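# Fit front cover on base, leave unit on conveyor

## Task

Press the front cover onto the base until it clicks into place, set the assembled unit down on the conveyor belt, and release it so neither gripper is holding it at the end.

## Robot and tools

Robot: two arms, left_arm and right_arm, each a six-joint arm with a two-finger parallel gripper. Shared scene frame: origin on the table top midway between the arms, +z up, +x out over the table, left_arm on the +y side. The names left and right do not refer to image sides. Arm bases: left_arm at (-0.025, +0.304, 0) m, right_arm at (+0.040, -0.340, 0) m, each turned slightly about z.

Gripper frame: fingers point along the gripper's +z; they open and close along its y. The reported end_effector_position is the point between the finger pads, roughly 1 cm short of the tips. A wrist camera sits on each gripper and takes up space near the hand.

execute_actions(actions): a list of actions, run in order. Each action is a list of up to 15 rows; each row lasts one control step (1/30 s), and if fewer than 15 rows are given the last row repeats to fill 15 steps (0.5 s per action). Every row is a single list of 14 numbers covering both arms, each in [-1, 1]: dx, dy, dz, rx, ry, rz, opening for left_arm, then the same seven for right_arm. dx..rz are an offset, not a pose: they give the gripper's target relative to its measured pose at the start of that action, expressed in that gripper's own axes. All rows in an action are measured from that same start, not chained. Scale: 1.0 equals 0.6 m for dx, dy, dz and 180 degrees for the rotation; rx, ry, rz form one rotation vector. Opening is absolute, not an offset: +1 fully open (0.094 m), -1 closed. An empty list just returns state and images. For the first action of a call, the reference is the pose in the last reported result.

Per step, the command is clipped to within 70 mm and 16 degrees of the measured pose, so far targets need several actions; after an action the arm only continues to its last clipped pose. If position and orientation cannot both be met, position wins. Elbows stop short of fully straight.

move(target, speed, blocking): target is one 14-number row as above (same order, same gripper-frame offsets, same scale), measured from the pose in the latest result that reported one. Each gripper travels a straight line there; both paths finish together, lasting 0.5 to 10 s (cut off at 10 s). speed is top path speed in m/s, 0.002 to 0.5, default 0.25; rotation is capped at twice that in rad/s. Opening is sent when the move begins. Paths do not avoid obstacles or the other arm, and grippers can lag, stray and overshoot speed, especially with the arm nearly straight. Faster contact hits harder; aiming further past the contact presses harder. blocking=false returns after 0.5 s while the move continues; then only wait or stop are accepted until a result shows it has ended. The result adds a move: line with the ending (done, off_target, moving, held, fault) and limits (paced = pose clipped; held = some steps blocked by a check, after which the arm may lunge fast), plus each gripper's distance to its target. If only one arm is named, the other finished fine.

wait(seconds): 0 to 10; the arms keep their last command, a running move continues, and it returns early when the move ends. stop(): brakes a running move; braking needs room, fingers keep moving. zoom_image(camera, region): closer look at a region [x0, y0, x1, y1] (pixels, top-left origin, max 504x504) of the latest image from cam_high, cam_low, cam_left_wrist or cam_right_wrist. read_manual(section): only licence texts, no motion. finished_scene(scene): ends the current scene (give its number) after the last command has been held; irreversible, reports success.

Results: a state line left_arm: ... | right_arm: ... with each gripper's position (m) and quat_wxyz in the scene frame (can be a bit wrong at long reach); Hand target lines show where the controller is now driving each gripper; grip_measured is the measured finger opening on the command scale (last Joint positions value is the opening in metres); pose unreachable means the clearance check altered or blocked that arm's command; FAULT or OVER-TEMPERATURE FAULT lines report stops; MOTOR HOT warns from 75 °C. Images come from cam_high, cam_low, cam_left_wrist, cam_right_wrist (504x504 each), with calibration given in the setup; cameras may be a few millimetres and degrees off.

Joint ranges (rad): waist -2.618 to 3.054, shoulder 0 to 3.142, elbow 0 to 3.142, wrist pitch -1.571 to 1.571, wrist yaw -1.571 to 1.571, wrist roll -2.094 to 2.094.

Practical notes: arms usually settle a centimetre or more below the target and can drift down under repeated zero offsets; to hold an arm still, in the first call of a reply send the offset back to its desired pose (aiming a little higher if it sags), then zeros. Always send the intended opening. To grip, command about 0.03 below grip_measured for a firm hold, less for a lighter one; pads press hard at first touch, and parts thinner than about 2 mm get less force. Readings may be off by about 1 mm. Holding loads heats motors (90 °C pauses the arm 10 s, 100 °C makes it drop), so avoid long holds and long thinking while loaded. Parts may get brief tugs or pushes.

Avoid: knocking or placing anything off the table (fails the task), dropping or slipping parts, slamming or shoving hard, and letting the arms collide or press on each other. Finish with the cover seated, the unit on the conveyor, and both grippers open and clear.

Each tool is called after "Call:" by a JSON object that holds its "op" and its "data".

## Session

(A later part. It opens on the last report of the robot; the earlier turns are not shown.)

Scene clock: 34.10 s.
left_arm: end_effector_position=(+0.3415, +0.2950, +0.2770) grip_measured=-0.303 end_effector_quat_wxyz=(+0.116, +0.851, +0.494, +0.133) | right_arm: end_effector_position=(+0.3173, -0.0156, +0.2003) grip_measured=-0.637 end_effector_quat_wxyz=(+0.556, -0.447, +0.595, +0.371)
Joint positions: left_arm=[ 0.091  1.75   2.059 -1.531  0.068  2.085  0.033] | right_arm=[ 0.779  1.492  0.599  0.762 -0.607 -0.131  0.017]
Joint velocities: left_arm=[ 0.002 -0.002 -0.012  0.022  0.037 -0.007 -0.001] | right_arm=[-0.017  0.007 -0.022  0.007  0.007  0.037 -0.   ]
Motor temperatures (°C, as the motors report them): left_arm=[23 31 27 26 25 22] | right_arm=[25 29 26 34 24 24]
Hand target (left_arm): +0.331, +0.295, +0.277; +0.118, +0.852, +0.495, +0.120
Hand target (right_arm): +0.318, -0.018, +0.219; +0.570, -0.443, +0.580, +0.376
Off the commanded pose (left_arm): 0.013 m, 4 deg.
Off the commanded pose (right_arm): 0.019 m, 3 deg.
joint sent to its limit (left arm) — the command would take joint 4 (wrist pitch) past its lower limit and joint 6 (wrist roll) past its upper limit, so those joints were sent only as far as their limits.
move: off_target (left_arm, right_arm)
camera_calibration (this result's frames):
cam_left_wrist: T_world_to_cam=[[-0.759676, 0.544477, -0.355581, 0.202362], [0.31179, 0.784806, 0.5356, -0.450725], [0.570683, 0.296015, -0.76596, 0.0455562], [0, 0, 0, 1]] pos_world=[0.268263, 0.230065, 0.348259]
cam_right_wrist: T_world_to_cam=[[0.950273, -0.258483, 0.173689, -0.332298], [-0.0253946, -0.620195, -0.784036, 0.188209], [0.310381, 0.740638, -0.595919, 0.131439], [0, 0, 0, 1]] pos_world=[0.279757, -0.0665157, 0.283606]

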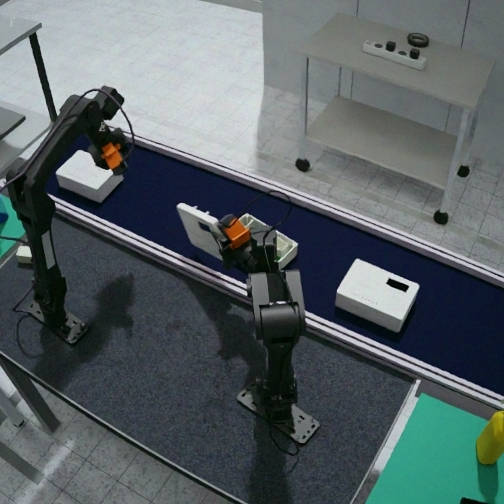

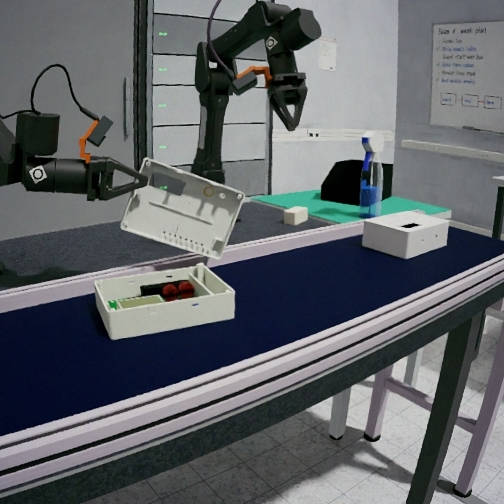

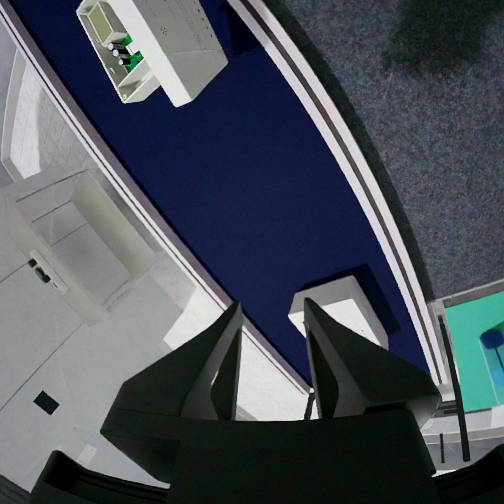

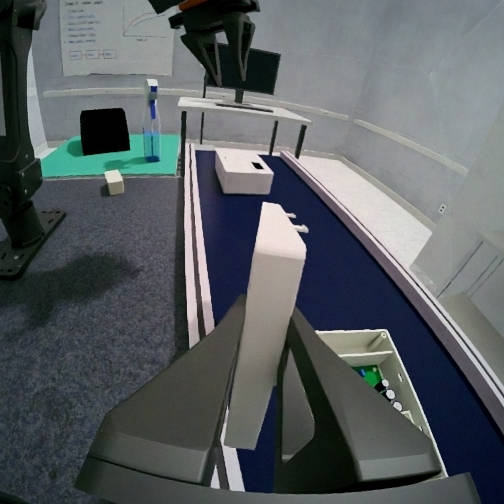

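Call:
{"op": "move", "data": {"target": [0,0,-0.02,0,0,0,-0.3, -0.008,-0.255,-0.108,-0.038,-0.051,0.516,-0.9], "speed": 0.3}}

Scene clock: 38.07 s.
left_arm: end_effector_position=(+0.3426, +0.2950, +0.2806) grip_measured=-0.303 end_effector_quat_wxyz=(+0.119, +0.851, +0.493, +0.138) | right_arm: end_effector_position=(+0.4361, -0.1227, +0.2055) grip_measured=-0.638 end_effector_quat_wxyz=(+0.117, +0.139, +0.679, +0.711)
Joint positions: left_arm=[ 0.091  1.75   2.071 -1.532  0.068  2.085  0.033] | right_arm=[ 0.308  1.838  0.802  1.114 -1.055  1.678  0.017]
Joint velocities: left_arm=[-0.002 -0.022  0.002  0.007 -0.022 -0.007  0.   ] | right_arm=[ 0.027  0.007 -0.027  0.007  0.022 -0.095 -0.001]
Motor temperatures (°C, as the motors report them): left_arm=[23 30 27 26 25 22] | right_arm=[25 29 26 34 24 24]
Hand target (left_arm): +0.337, +0.296, +0.288; +0.120, +0.850, +0.493, +0.140
Hand target (right_arm): +0.441, -0.125, +0.218; +0.133, +0.122, +0.673, +0.718
Off the commanded pose (left_arm): 0.009 m, 1 deg.
Off the commanded pose (right_arm): 0.016 m, 3 deg.
joint sent to its limit (left arm) — the command would take joint 4 (wrist pitch) past its lower limit, so that joint was sent only as far as its limit.
move: off_target (right_arm)
camera_calibration (this result's frames):
cam_left_wrist: T_world_to_cam=[[-0.755418, 0.544504, -0.364498, 0.205544], [0.305435, 0.784765, 0.539309, -0.451881], [0.579701, 0.296073, -0.759136, 0.0426713], [0, 0, 0, 1]] pos_world=[0.268555, 0.230067, 0.351017]
cam_right_wrist: T_world_to_cam=[[0.113518, 0.0542816, -0.992052, 0.169072], [-0.979227, -0.162738, -0.120955, 0.464726], [-0.16801, 0.985175, 0.0346804, 0.286006], [0, 0, 0, 1]] pos_world=[0.483932, -0.215315, 0.21402]

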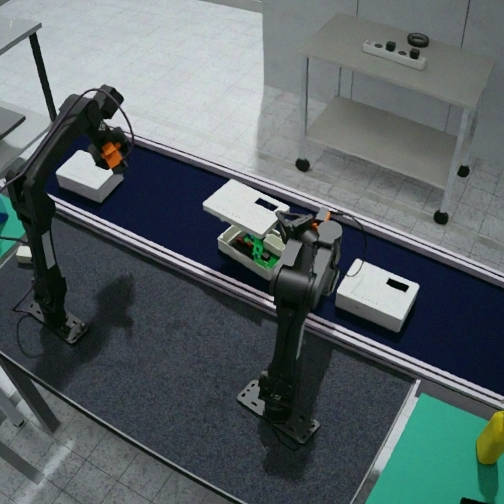

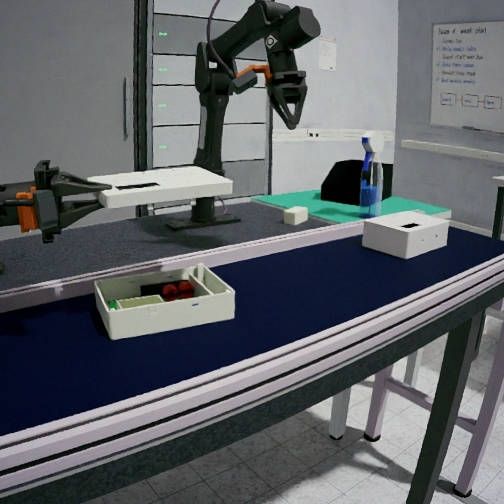

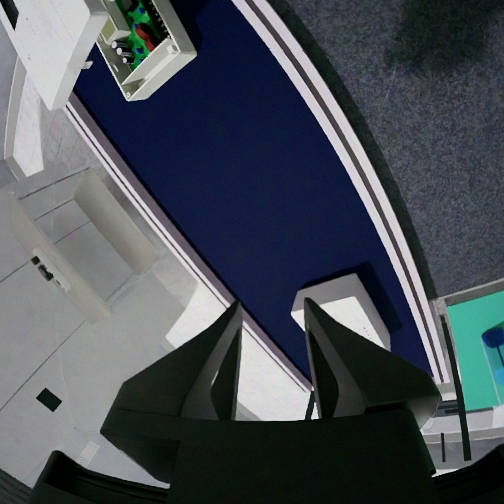

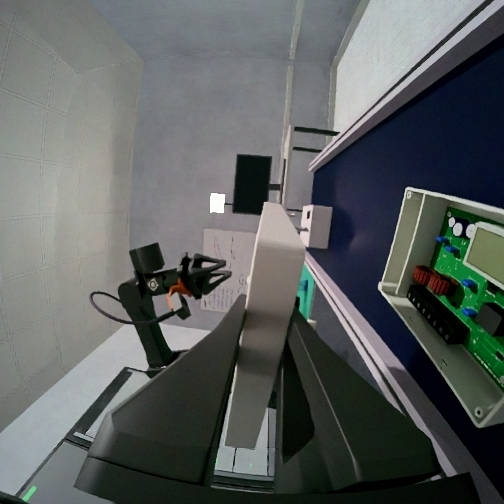

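Call:
{"op": "move", "data": {"target": [-0.219,0.18,0.073,0,0,0,-0.3, -0.048,-0.12,0,0,0,-0.02,-0.9], "speed": 0.15}}

Scene clock: 40.37 s.
left_arm: end_effector_position=(+0.3836, +0.1214, +0.2534) grip_measured=-0.303 end_effector_quat_wxyz=(+0.123, +0.853, +0.488, +0.138) | right_arm: end_effector_position=(+0.4533, -0.1255, +0.1208) grip_measured=-0.638 end_effector_quat_wxyz=(+0.117, +0.141, +0.690, +0.701)
Joint positions: left_arm=[-0.372  2.071  2.395 -1.532 -0.089  1.662  0.033] | right_arm=[ 0.293  2.145  0.825  1.339 -1.069  1.624  0.017]
Joint velocities: left_arm=[-0.012 -0.012 -0.007  0.051  0.007  0.051  0.   ] | right_arm=[ 0.017 -0.002 -0.007  0.022  0.022  0.007  0.001]
Motor temperatures (°C, as the motors report them): left_arm=[23 30 27 26 25 22] | right_arm=[25 29 26 34 24 24]
Hand target (left_arm): +0.380, +0.123, +0.256; +0.120, +0.851, +0.493, +0.138
Hand target (right_arm): +0.460, -0.129, +0.131; +0.139, +0.118, +0.684, +0.706
Off the commanded pose (left_arm): 0.008 m, 1 deg.
Off the commanded pose (right_arm): 0.015 m, 4 deg.
joint sent to its limit (left arm) — the command would take joint 4 (wrist pitch) past its lower limit, so that joint was sent only as far as its limit.
move: off_target (right_arm)
camera_calibration (this result's frames):
cam_left_wrist: T_world_to_cam=[[-0.747041, 0.551453, -0.371253, 0.318735], [0.312456, 0.784197, 0.536103, -0.315342], [0.586771, 0.284491, -0.758132, 0.0480431], [0, 0, 0, 1]] pos_world=[0.308449, 0.0578548, 0.32381]
cam_right_wrist: T_world_to_cam=[[0.105418, 0.0257228, -0.994095, 0.0835781], [-0.980572, -0.16361, -0.108217, 0.469793], [-0.165428, 0.98619, 0.00797568, 0.29679], [0, 0, 0, 1]] pos_world=[0.500953, -0.217978, 0.131557]

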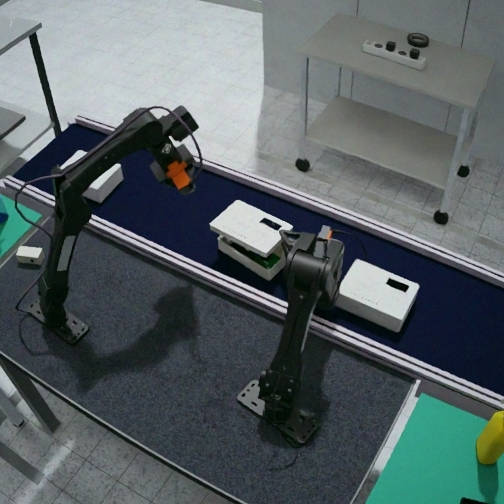

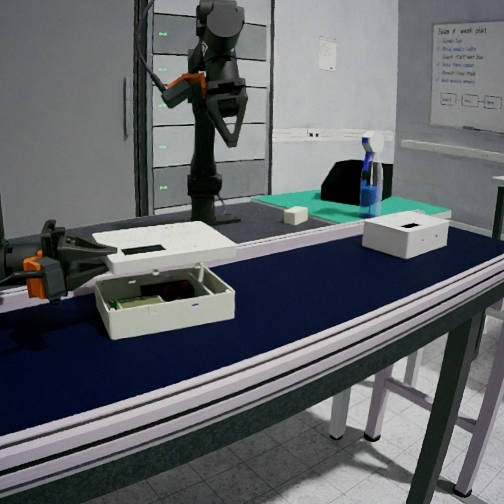

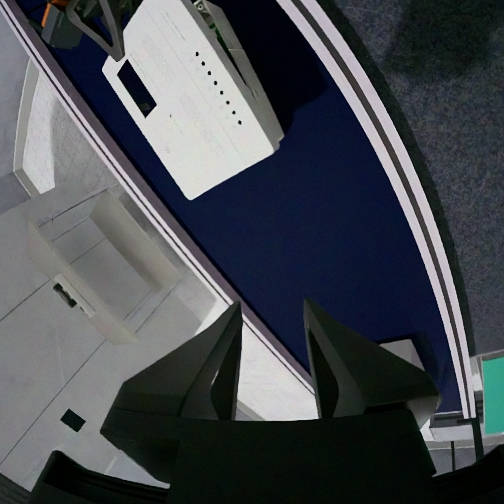

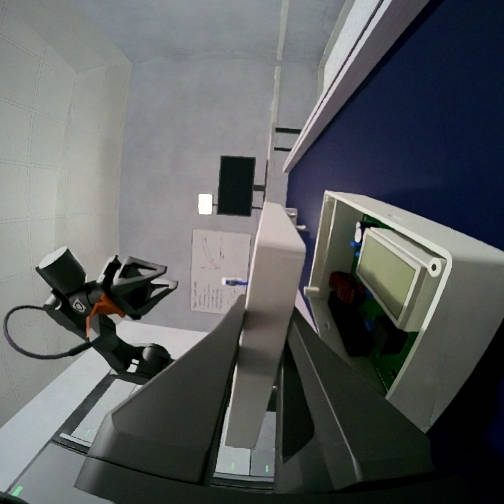

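Call:
{"op": "move", "data": {"target": [0,0,-0.01,0,0,0,-0.3, -0.013,-0.025,0,-0.01,0,-0.035,-0.9], "speed": 0.05}}

Call:
{"op": "zoom_image", "data": {"camera": "cam_low", "region": [60, 210, 260, 350]}}

Scene clock: 42.07 s.
left_arm: end_effector_position=(+0.3843, +0.1212, +0.2568) grip_measured=-0.303 end_effector_quat_wxyz=(+0.127, +0.852, +0.488, +0.141) | right_arm: end_effector_position=(+0.4518, -0.1256, +0.0939) grip_measured=-0.638 end_effector_quat_wxyz=(+0.130, +0.128, +0.693, +0.698)
Joint positions: left_arm=[-0.372  2.071  2.407 -1.534 -0.09   1.66   0.033] | right_arm=[ 0.293  2.245  0.825  1.436 -1.069  1.583  0.017]
Joint velocities: left_arm=[-0.002 -0.012 -0.012 -0.037 -0.007 -0.007  0.   ] | right_arm=[ 0.002  0.002 -0.012  0.095 -0.007  0.022  0.   ]
Motor temperatures (°C, as the motors report them): left_arm=[23 30 27 26 25 22] | right_arm=[25 29 26 34 24 24]
Hand target (left_arm): +0.381, +0.122, +0.259; +0.125, +0.853, +0.488, +0.139
Hand target (right_arm): +0.459, -0.128, +0.105; +0.158, +0.102, +0.686, +0.703
Off the commanded pose (left_arm): 0.004 m, 1 deg.
Off the commanded pose (right_arm): 0.014 m, 5 deg.
joint sent to its limit (left arm) — the command would take joint 4 (wrist pitch) past its lower limit, so that joint was sent only as far as its limit.
move: off_target (right_arm)
camera_calibration (this result's frames):
cam_left_wrist: T_world_to_cam=[[-0.744554, 0.548579, -0.380396, 0.32234], [0.306253, 0.787018, 0.535548, -0.315052], [0.593169, 0.282247, -0.753981, 0.0470281], [0, 0, 0, 1]] pos_world=[0.308589, 0.0578489, 0.3268]
cam_right_wrist: T_world_to_cam=[[0.139861, 0.0109081, -0.990111, 0.0392559], [-0.97626, -0.165509, -0.139728, 0.466218], [-0.165397, 0.986148, -0.0124992, 0.298829], [0, 0, 0, 1]] pos_world=[0.499085, -0.217955, 0.107747]

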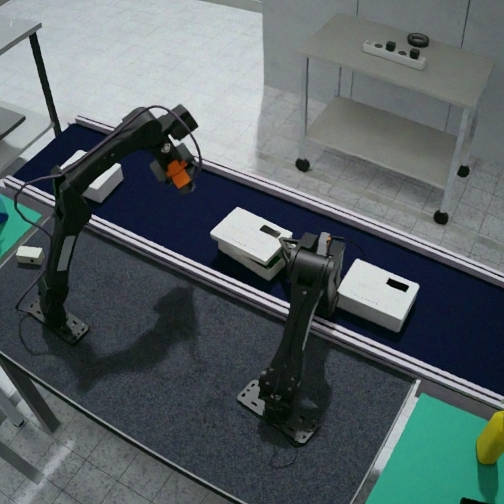

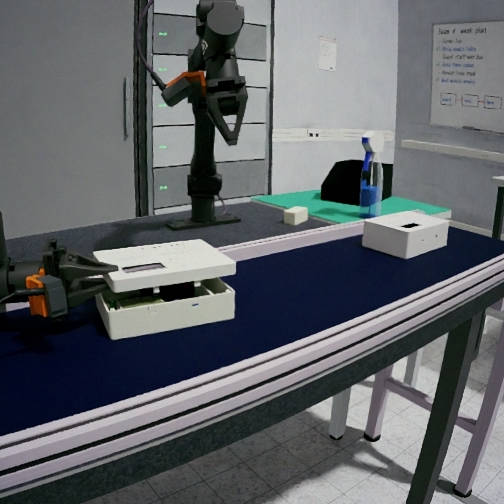

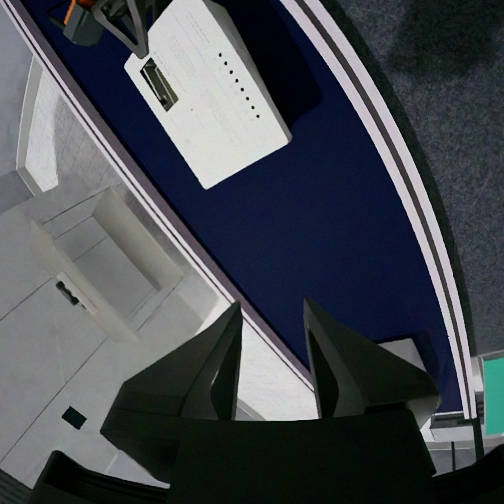

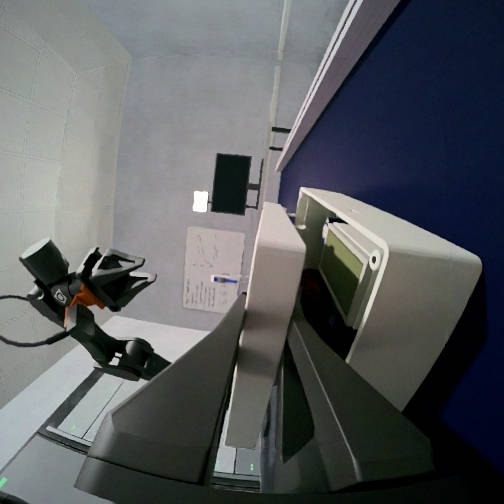

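Region (60, 210, 260, 350) of cam_low's 504x504 image, scaled by 2.520, with more detail than that image has; it fills the top 353 rows of this view, and the rest is white.

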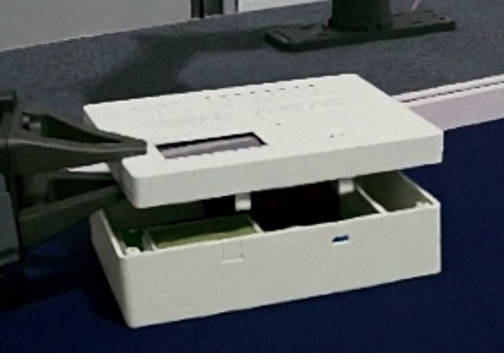

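Call:
{"op": "zoom_image", "data": {"camera": "cam_right_wrist", "region": [240, 170, 400, 290]}}

Region (240, 170, 400, 290) of cam_right_wrist's 504x504 image, scaled by 3.150, with more detail than that image has; it fills the top 378 rows of this view, and the rest is white.

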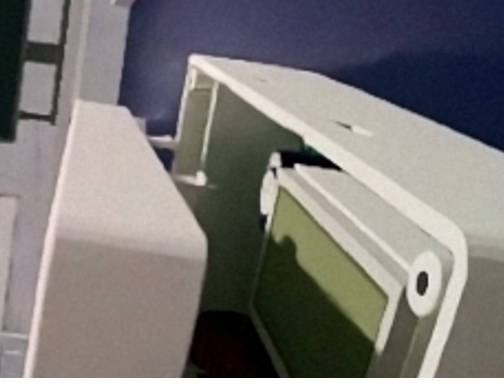

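Call:
{"op": "move", "data": {"target": [0,0,0,0,0,0,-0.3, -0.02,0.018,-0.0095,-0.01,-0.028,-0.025,-0.9], "speed": 0.04}}

Call:
{"op": "zoom_image", "data": {"camera": "cam_low", "region": [60, 210, 260, 350]}}

Call:
{"op": "zoom_image", "data": {"camera": "cam_right_wrist", "region": [240, 170, 400, 290]}}

Scene clock: 45.53 s.
left_arm: end_effector_position=(+0.3843, +0.1212, +0.2568) grip_measured=-0.303 end_effector_quat_wxyz=(+0.127, +0.852, +0.488, +0.141) | right_arm: end_effector_position=(+0.4623, -0.1302, +0.0999) grip_measured=-0.638 end_effector_quat_wxyz=(+0.169, +0.134, +0.684, +0.697)
Joint positions: left_arm=[-0.372  2.071  2.407 -1.534 -0.09   1.66   0.033] | right_arm=[ 0.293  2.245  0.825  1.471 -1.004  1.57   0.017]
Joint velocities: left_arm=[-0.012  0.007 -0.012 -0.037 -0.051  0.022 -0.001] | right_arm=[-0.002 -0.012 -0.007 -0.022 -0.022 -0.022  0.   ]
Motor temperatures (°C, as the motors report them): left_arm=[23 30 27 26 25 22] | right_arm=[25 29 26 34 24 24]
Hand target (left_arm): +0.384, +0.121, +0.257; +0.127, +0.852, +0.488, +0.141
Hand target (right_arm): +0.461, -0.135, +0.105; +0.189, +0.130, +0.680, +0.696
Off the commanded pose (left_arm): 0.000 m, 0 deg.
Off the commanded pose (right_arm): 0.007 m, 3 deg.
move: off_target (right_arm)
camera_calibration (this result's frames):
cam_left_wrist: T_world_to_cam=[[-0.744554, 0.548579, -0.380396, 0.32234], [0.306253, 0.787018, 0.535548, -0.315052], [0.593169, 0.282247, -0.753981, 0.0470281], [0, 0, 0, 1]] pos_world=[0.308589, 0.0578489, 0.3268]
cam_right_wrist: T_world_to_cam=[[0.1861, 0.00207287, -0.982529, 0.020479], [-0.977402, -0.101652, -0.185344, 0.489916], [-0.10026, 0.994818, -0.0168914, 0.276548], [0, 0, 0, 1]] pos_world=[0.502761, -0.225356, 0.115595]

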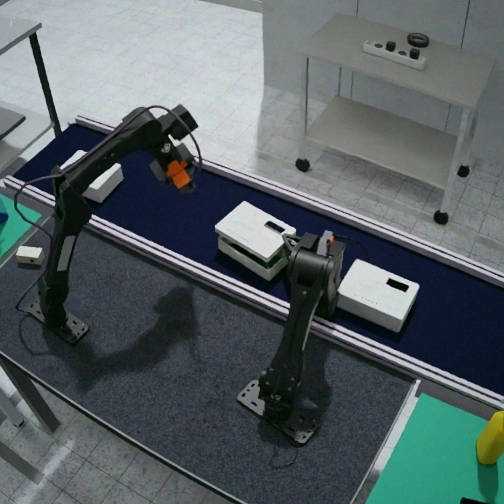

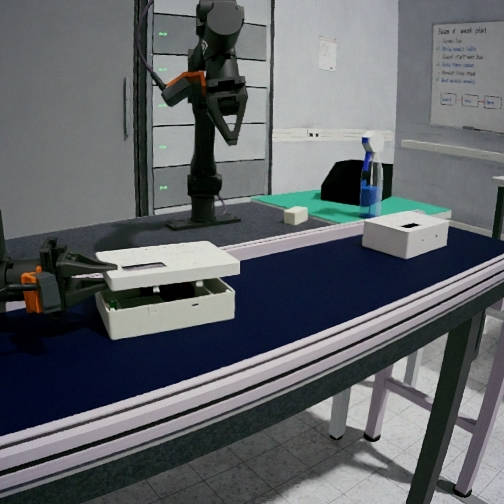

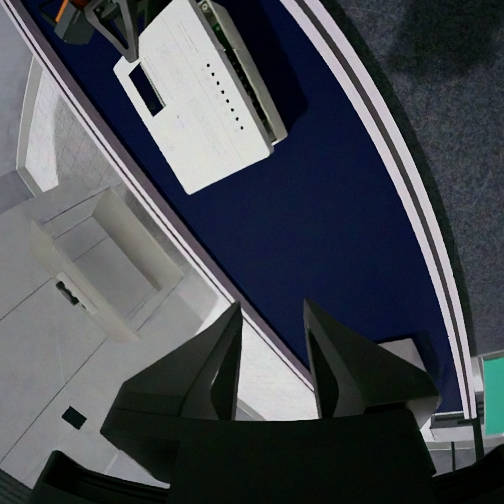

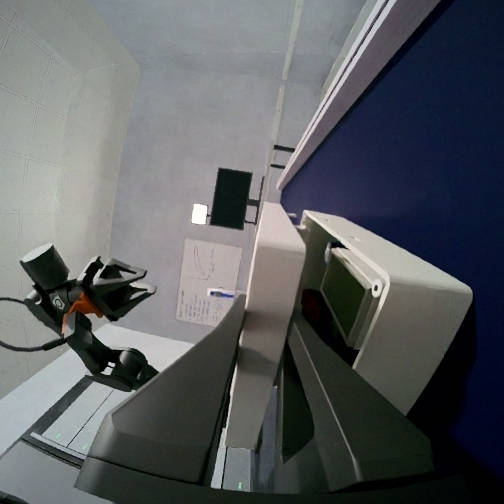

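Region (60, 210, 260, 350) of cam_low's 504x504 image, scaled by 2.520, with more detail than that image has; it fills the top 353 rows of this view, and the rest is white.

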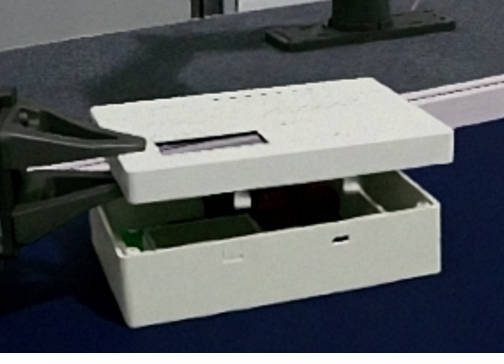

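Region (240, 170, 400, 290) of cam_right_wrist's 504x504 image, scaled by 3.150, with more detail than that image has; it fills the top 378 rows of this view, and the rest is white.

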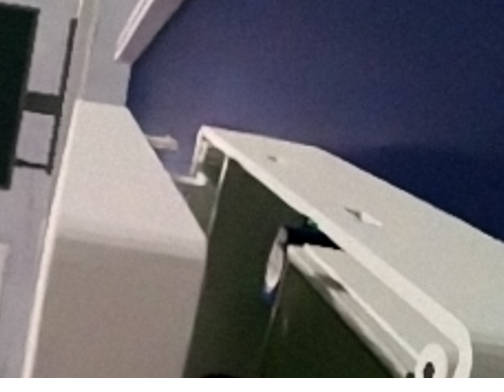

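Call:
{"op": "move", "data": {"target": [0,0,0,0,0,0,-0.3, -0.001,-0.013,-0.012,0,-0.014,0,-0.9], "speed": 0.03}}

Call:
{"op": "zoom_image", "data": {"camera": "cam_low", "region": [60, 210, 260, 350]}}

Call:
{"op": "zoom_image", "data": {"camera": "cam_right_wrist", "region": [240, 170, 400, 290]}}

Scene clock: 47.67 s.
left_arm: end_effector_position=(+0.3843, +0.1212, +0.2568) grip_measured=-0.303 end_effector_quat_wxyz=(+0.127, +0.852, +0.488, +0.141) | right_arm: end_effector_position=(+0.4608, -0.1325, +0.0969) grip_measured=-0.638 end_effector_quat_wxyz=(+0.174, +0.144, +0.683, +0.694)
Joint positions: left_arm=[-0.372  2.071  2.407 -1.534 -0.09   1.66   0.033] | right_arm=[ 0.293  2.245  0.803  1.486 -0.983  1.57   0.017]
Joint velocities: left_arm=[ 0.002  0.002  0.002  0.022 -0.007  0.022 -0.   ] | right_arm=[0.002 0.007 0.007 0.007 0.066 0.081 0.   ]
Motor temperatures (°C, as the motors report them): left_arm=[23 30 27 26 25 22] | right_arm=[25 29 26 34 24 24]
Hand target (left_arm): +0.384, +0.121, +0.257; +0.127, +0.852, +0.488, +0.141
Hand target (right_arm): +0.460, -0.137, +0.092; +0.183, +0.150, +0.681, +0.693
Off the commanded pose (left_arm): 0.000 m, 0 deg.
Off the commanded pose (right_arm): 0.007 m, 1 deg.
move: done
camera_calibration (this result's frames):
cam_left_wrist: T_world_to_cam=[[-0.744554, 0.548579, -0.380396, 0.32234], [0.306253, 0.787018, 0.535548, -0.315052], [0.593169, 0.282247, -0.753981, 0.0470281], [0, 0, 0, 1]] pos_world=[0.308589, 0.0578489, 0.3268]
cam_right_wrist: T_world_to_cam=[[0.179618, -0.00191447, -0.983735, 0.0203899], [-0.98055, -0.0807668, -0.178879, 0.491281], [-0.0791106, 0.996731, -0.0163844, 0.269092], [0, 0, 0, 1]] pos_world=[0.499352, -0.228494, 0.112347]

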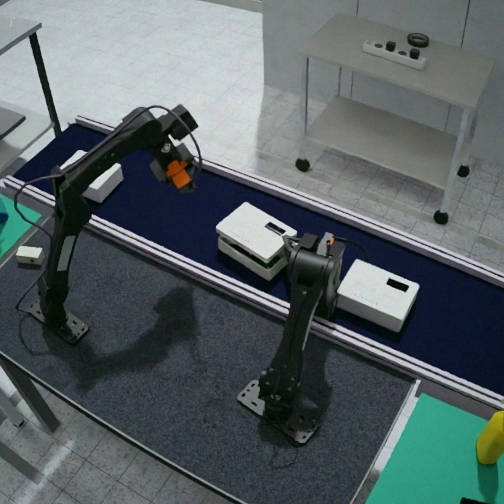

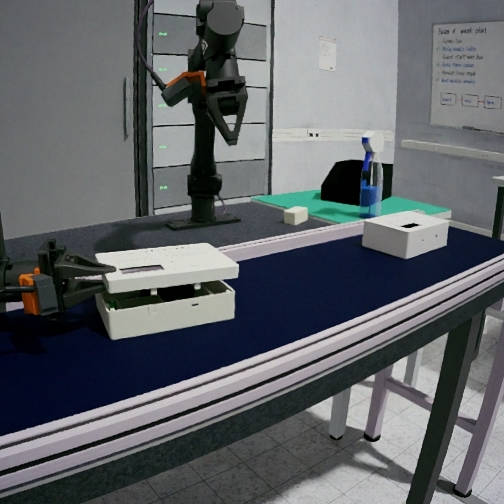

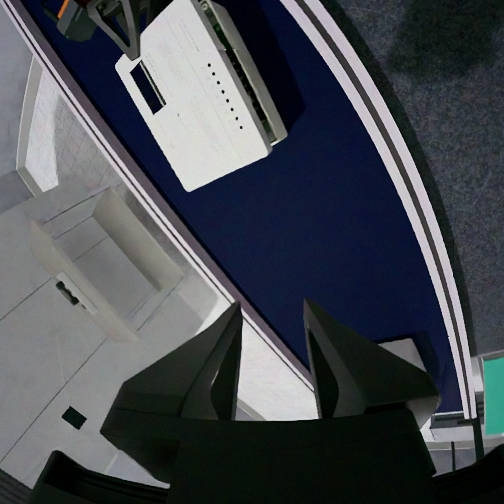

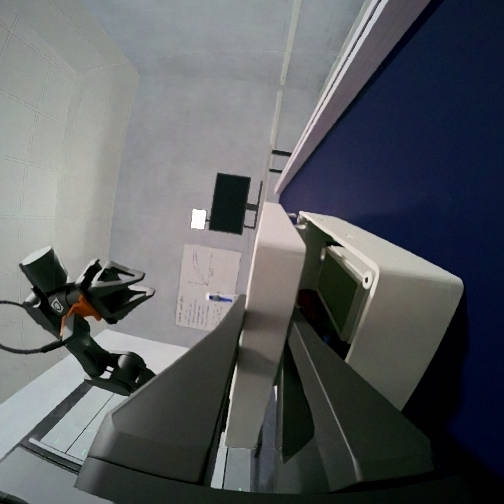

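Region (60, 210, 260, 350) of cam_low's 504x504 image, scaled by 2.520, with more detail than that image has; it fills the top 353 rows of this view, and the rest is white.

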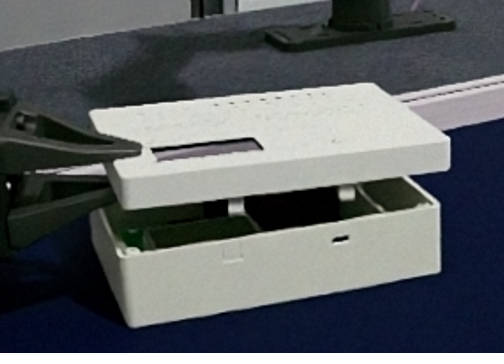

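Region (240, 170, 400, 290) of cam_right_wrist's 504x504 image, scaled by 3.150, with more detail than that image has; it fills the top 378 rows of this view, and the rest is white.

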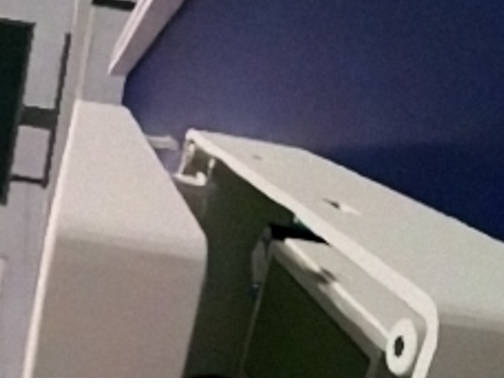

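Call:
{"op": "move", "data": {"target": [0,0,0,0,0,0,-0.3, 0.002,-0.023,-0.007,0,0,0.01,-0.9], "speed": 0.03}}

Call:
{"op": "zoom_image", "data": {"camera": "cam_low", "region": [60, 210, 260, 350]}}

Call:
{"op": "zoom_image", "data": {"camera": "cam_right_wrist", "region": [240, 170, 400, 290]}}

Scene clock: 49.10 s.
left_arm: end_effector_position=(+0.3843, +0.1212, +0.2568) grip_measured=-0.303 end_effector_quat_wxyz=(+0.127, +0.852, +0.488, +0.141) | right_arm: end_effector_position=(+0.4597, -0.1328, +0.0844) grip_measured=-0.638 end_effector_quat_wxyz=(+0.163, +0.156, +0.683, +0.694)
Joint positions: left_arm=[-0.372  2.071  2.407 -1.534 -0.09   1.66   0.033] | right_arm=[ 0.293  2.286  0.803  1.515 -0.981  1.592  0.017]
Joint velocities: left_arm=[ 0.002 -0.012  0.002 -0.051 -0.037 -0.007  0.   ] | right_arm=[ 0.007  0.017  0.007 -0.007 -0.022  0.007  0.   ]
Motor temperatures (°C, as the motors report them): left_arm=[23 30 27 26 25 22] | right_arm=[25 29 26 35 24 24]
Hand target (left_arm): +0.384, +0.121, +0.257; +0.127, +0.852, +0.488, +0.141
Hand target (right_arm): +0.458, -0.136, +0.083; +0.163, +0.155, +0.682, +0.696
Off the commanded pose (left_arm): 0.000 m, 0 deg.
Off the commanded pose (right_arm): 0.003 m, 0 deg.
move: done
camera_calibration (this result's frames):
cam_left_wrist: T_world_to_cam=[[-0.744554, 0.548579, -0.380396, 0.32234], [0.306253, 0.787018, 0.535548, -0.315052], [0.593169, 0.282247, -0.753981, 0.0470281], [0, 0, 0, 1]] pos_world=[0.308589, 0.0578489, 0.3268]
cam_right_wrist: T_world_to_cam=[[0.148034, 0.00565658, -0.988966, 0.0241911], [-0.9859, -0.0780442, -0.148021, 0.48815], [-0.0780203, 0.996934, -0.00597633, 0.267785], [0, 0, 0, 1]] pos_world=[0.498578, -0.229003, 0.097781]

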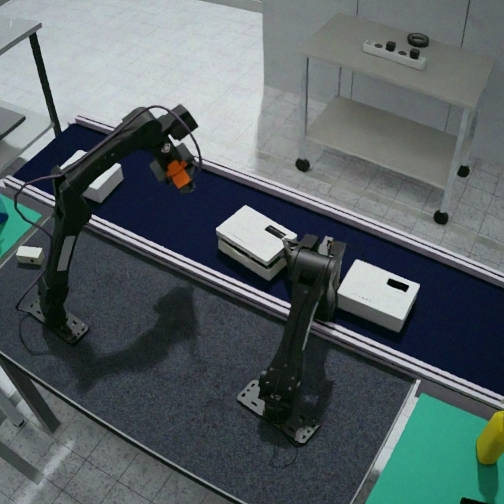

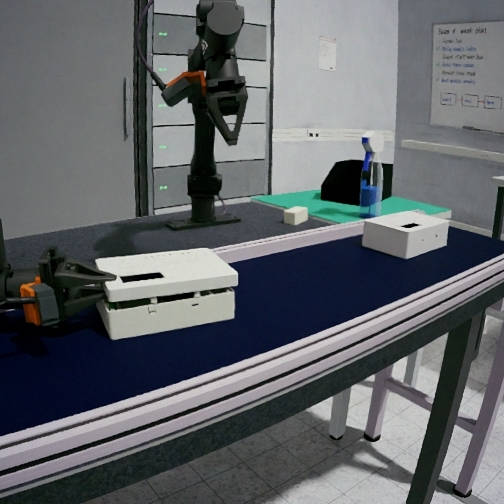

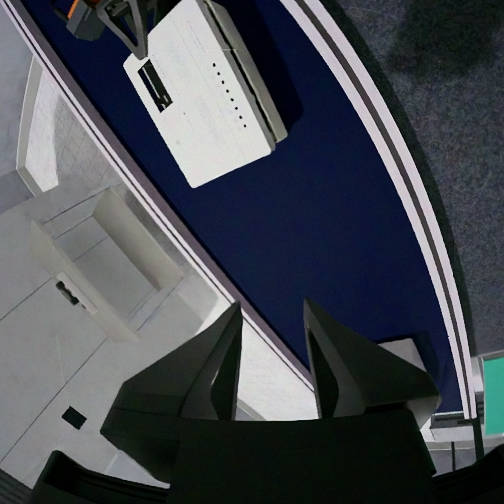

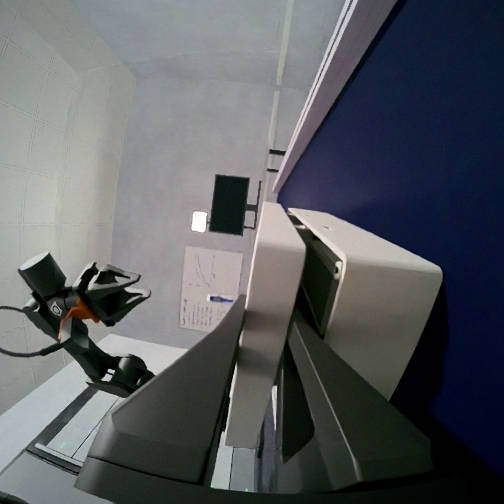

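Region (60, 210, 260, 350) of cam_low's 504x504 image, scaled by 2.520, with more detail than that image has; it fills the top 353 rows of this view, and the rest is white.

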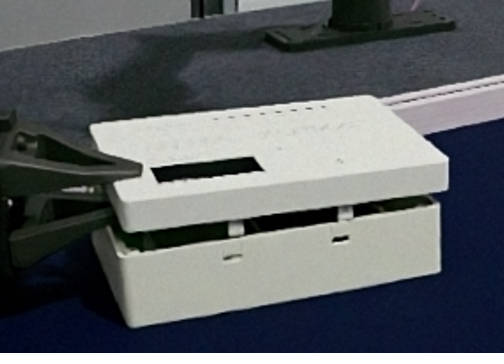

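Region (240, 170, 400, 290) of cam_right_wrist's 504x504 image, scaled by 3.150, with more detail than that image has; it fills the top 378 rows of this view, and the rest is white.

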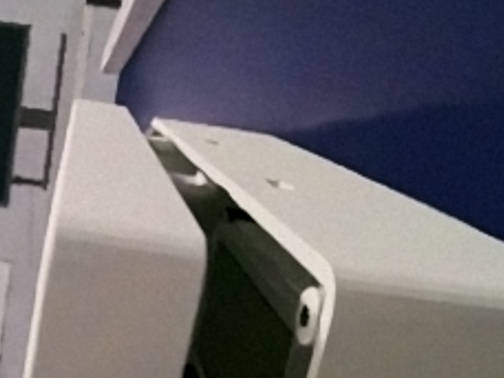

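Call:
{"op": "move", "data": {"target": [0,0,0,0,0,0,-0.3, 0.009,0.007,-0.008,0,0,0,-0.9], "speed": 0.02}}

Call:
{"op": "zoom_image", "data": {"camera": "cam_low", "region": [60, 210, 260, 350]}}

Call:
{"op": "zoom_image", "data": {"camera": "cam_right_wrist", "region": [240, 170, 400, 290]}}

Scene clock: 50.17 s.
left_arm: end_effector_position=(+0.3843, +0.1212, +0.2568) grip_measured=-0.303 end_effector_quat_wxyz=(+0.127, +0.852, +0.488, +0.141) | right_arm: end_effector_position=(+0.4567, -0.1333, +0.0829) grip_measured=-0.638 end_effector_quat_wxyz=(+0.160, +0.160, +0.684, +0.693)
Joint positions: left_arm=[-0.372  2.071  2.407 -1.534 -0.09   1.66   0.033] | right_arm=[ 0.293  2.282  0.789  1.516 -0.98   1.593  0.017]
Joint velocities: left_arm=[ 0.007  0.012 -0.007 -0.022 -0.037 -0.022  0.   ] | right_arm=[ 0.007 -0.002 -0.007 -0.051 -0.051  0.037 -0.001]
Motor temperatures (°C, as the motors report them): left_arm=[23 30 27 26 25 22] | right_arm=[25 29 26 35 24 24]
Hand target (left_arm): +0.384, +0.121, +0.257; +0.127, +0.852, +0.488, +0.141
Hand target (right_arm): +0.453, -0.135, +0.088; +0.163, +0.156, +0.683, +0.694
Off the commanded pose (left_arm): 0.000 m, 0 deg.
Off the commanded pose (right_arm): 0.007 m, 1 deg.
move: done
camera_calibration (this result's frames):
cam_left_wrist: T_world_to_cam=[[-0.744554, 0.548579, -0.380396, 0.32234], [0.306253, 0.787018, 0.535548, -0.315052], [0.593169, 0.282247, -0.753981, 0.0470281], [0, 0, 0, 1]] pos_world=[0.308589, 0.0578489, 0.3268]
cam_right_wrist: T_world_to_cam=[[0.139161, 0.00504845, -0.990257, 0.0272432], [-0.987216, -0.0777657, -0.13913, 0.484828], [-0.0777104, 0.996959, -0.00583805, 0.267836], [0, 0, 0, 1]] pos_world=[0.495653, -0.229456, 0.0959956]

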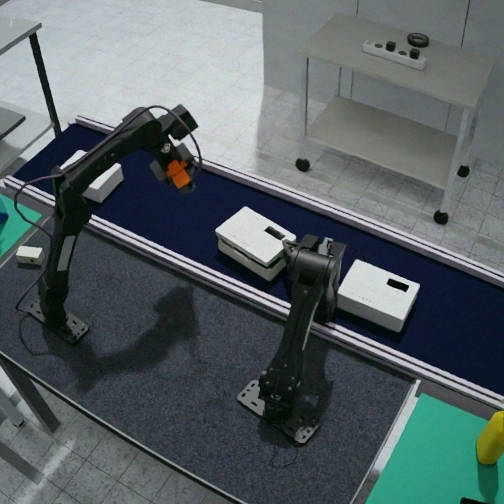

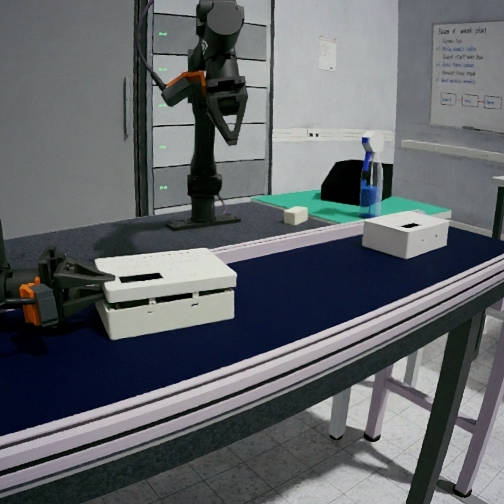

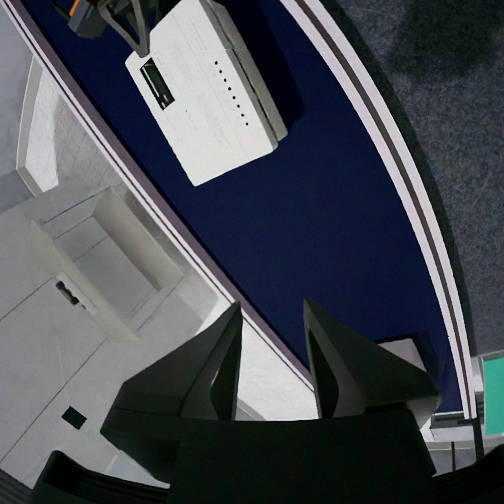

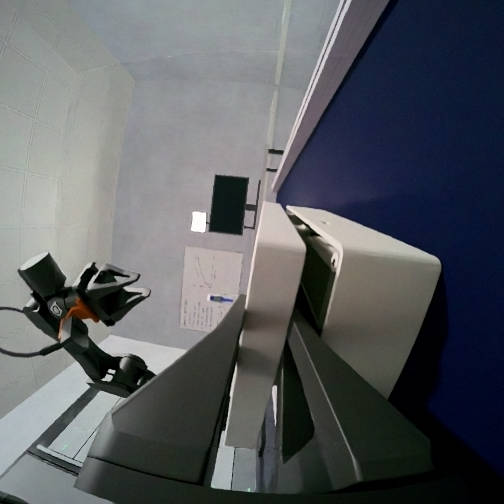

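Region (60, 210, 260, 350) of cam_low's 504x504 image, scaled by 2.520, with more detail than that image has; it fills the top 353 rows of this view, and the rest is white.

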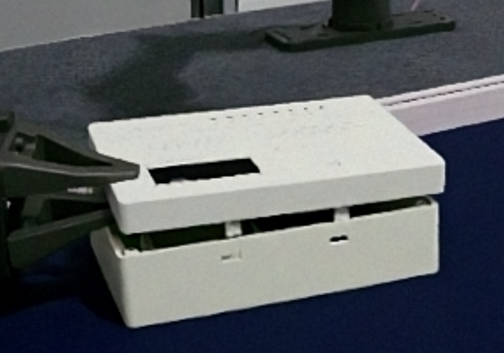

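Region (240, 170, 400, 290) of cam_right_wrist's 504x504 image, scaled by 3.150, with more detail than that image has; it fills the top 378 rows of this view, and the rest is white.

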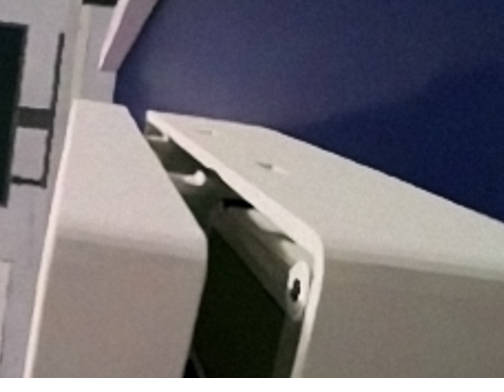

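Call:
{"op": "zoom_image", "data": {"camera": "cam_left_wrist", "region": [110, 0, 310, 200]}}

Region (110, 0, 310, 200) of cam_left_wrist's 504x504 image, scaled by 2.520, with more detail than that image has.

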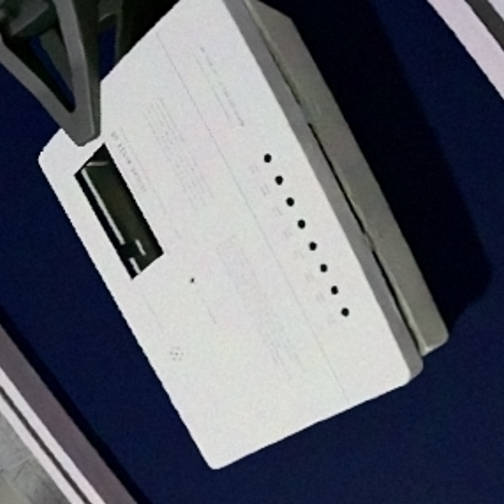

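Call:
{"op": "move", "data": {"target": [0,0,0,0,0,0,-0.3, -0.006,0.007,-0.012,0,0,0,-0.9], "speed": 0.02}}

Call:
{"op": "zoom_image", "data": {"camera": "cam_low", "region": [60, 210, 260, 350]}}

Call:
{"op": "zoom_image", "data": {"camera": "cam_right_wrist", "region": [240, 170, 400, 290]}}

Call:
{"op": "zoom_image", "data": {"camera": "cam_left_wrist", "region": [110, 0, 310, 200]}}

Scene clock: 51.43 s.
left_arm: end_effector_position=(+0.3843, +0.1212, +0.2568) grip_measured=-0.303 end_effector_quat_wxyz=(+0.127, +0.852, +0.488, +0.141) | right_arm: end_effector_position=(+0.4562, -0.1340, +0.0816) grip_measured=-0.638 end_effector_quat_wxyz=(+0.156, +0.161, +0.685, +0.693)
Joint positions: left_arm=[-0.372  2.071  2.407 -1.534 -0.09   1.66   0.033] | right_arm=[ 0.29   2.282  0.789  1.509 -0.988  1.593  0.017]
Joint velocities: left_arm=[-0.012 -0.012 -0.002 -0.007  0.007  0.037 -0.001] | right_arm=[ 0.002  0.002 -0.002 -0.051  0.022  0.007 -0.001]
Motor temperatures (°C, as the motors report them): left_arm=[23 30 27 27 25 22] | right_arm=[25 30 26 35 24 24]
Hand target (left_arm): +0.384, +0.121, +0.257; +0.127, +0.852, +0.488, +0.141
Hand target (right_arm): +0.457, -0.141, +0.087; +0.160, +0.160, +0.684, +0.693
Off the commanded pose (left_arm): 0.000 m, 0 deg.
Off the commanded pose (right_arm): 0.009 m, 0 deg.
move: done
camera_calibration (this result's frames):
cam_left_wrist: T_world_to_cam=[[-0.744554, 0.548579, -0.380396, 0.32234], [0.306253, 0.787018, 0.535548, -0.315052], [0.593169, 0.282247, -0.753981, 0.0470281], [0, 0, 0, 1]] pos_world=[0.308589, 0.0578489, 0.3268]
cam_right_wrist: T_world_to_cam=[[0.132042, 0.00452486, -0.991234, 0.0293407], [-0.987852, -0.0820577, -0.131966, 0.483229], [-0.0819355, 0.996617, -0.00636519, 0.270414], [0, 0, 0, 1]] pos_world=[0.495641, -0.229979, 0.0945747]

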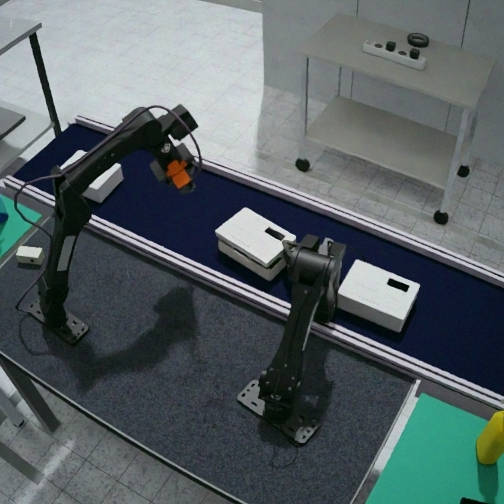

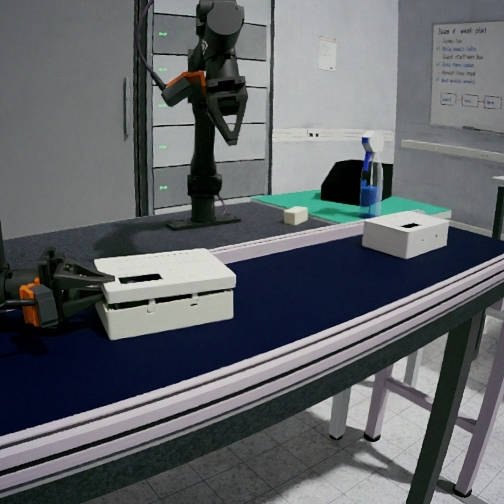

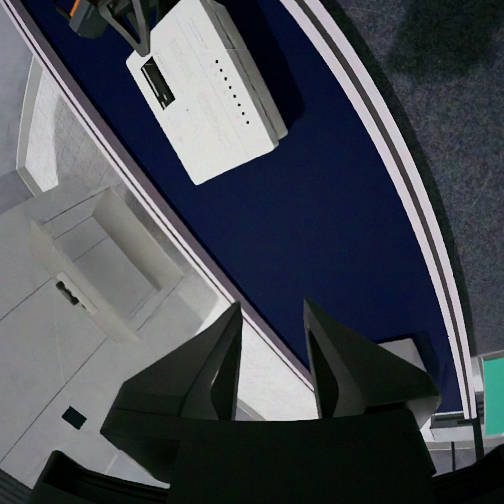

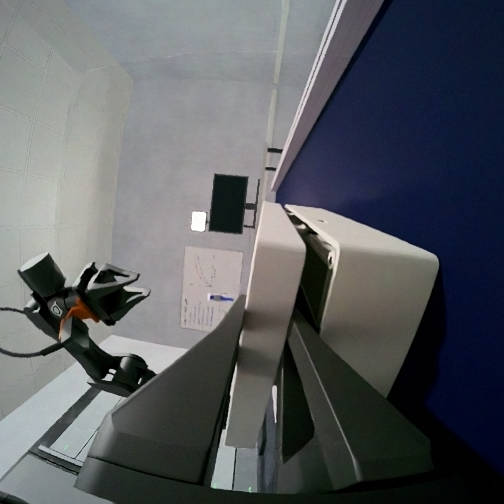

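Region (60, 210, 260, 350) of cam_low's 504x504 image, scaled by 2.520, with more detail than that image has; it fills the top 353 rows of this view, and the rest is white.

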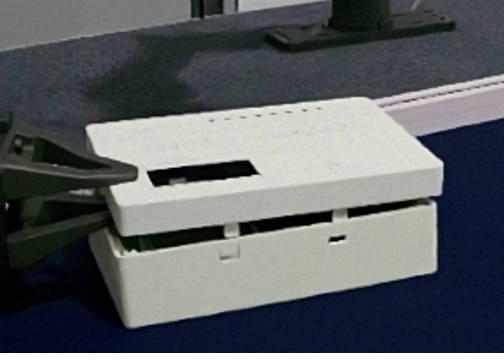

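Region (240, 170, 400, 290) of cam_right_wrist's 504x504 image, scaled by 3.150, with more detail than that image has; it fills the top 378 rows of this view, and the rest is white.

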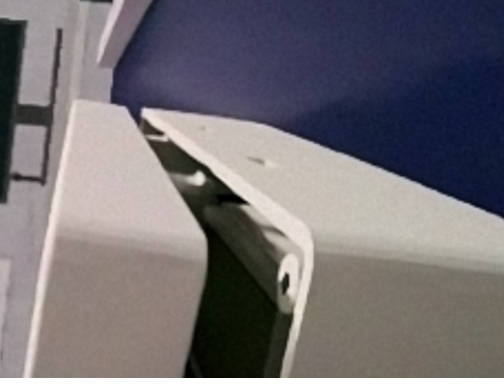

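Region (110, 0, 310, 200) of cam_left_wrist's 504x504 image, scaled by 2.520, with more detail than that image has.

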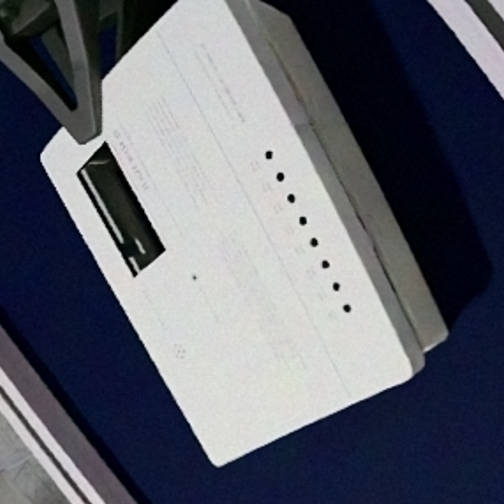

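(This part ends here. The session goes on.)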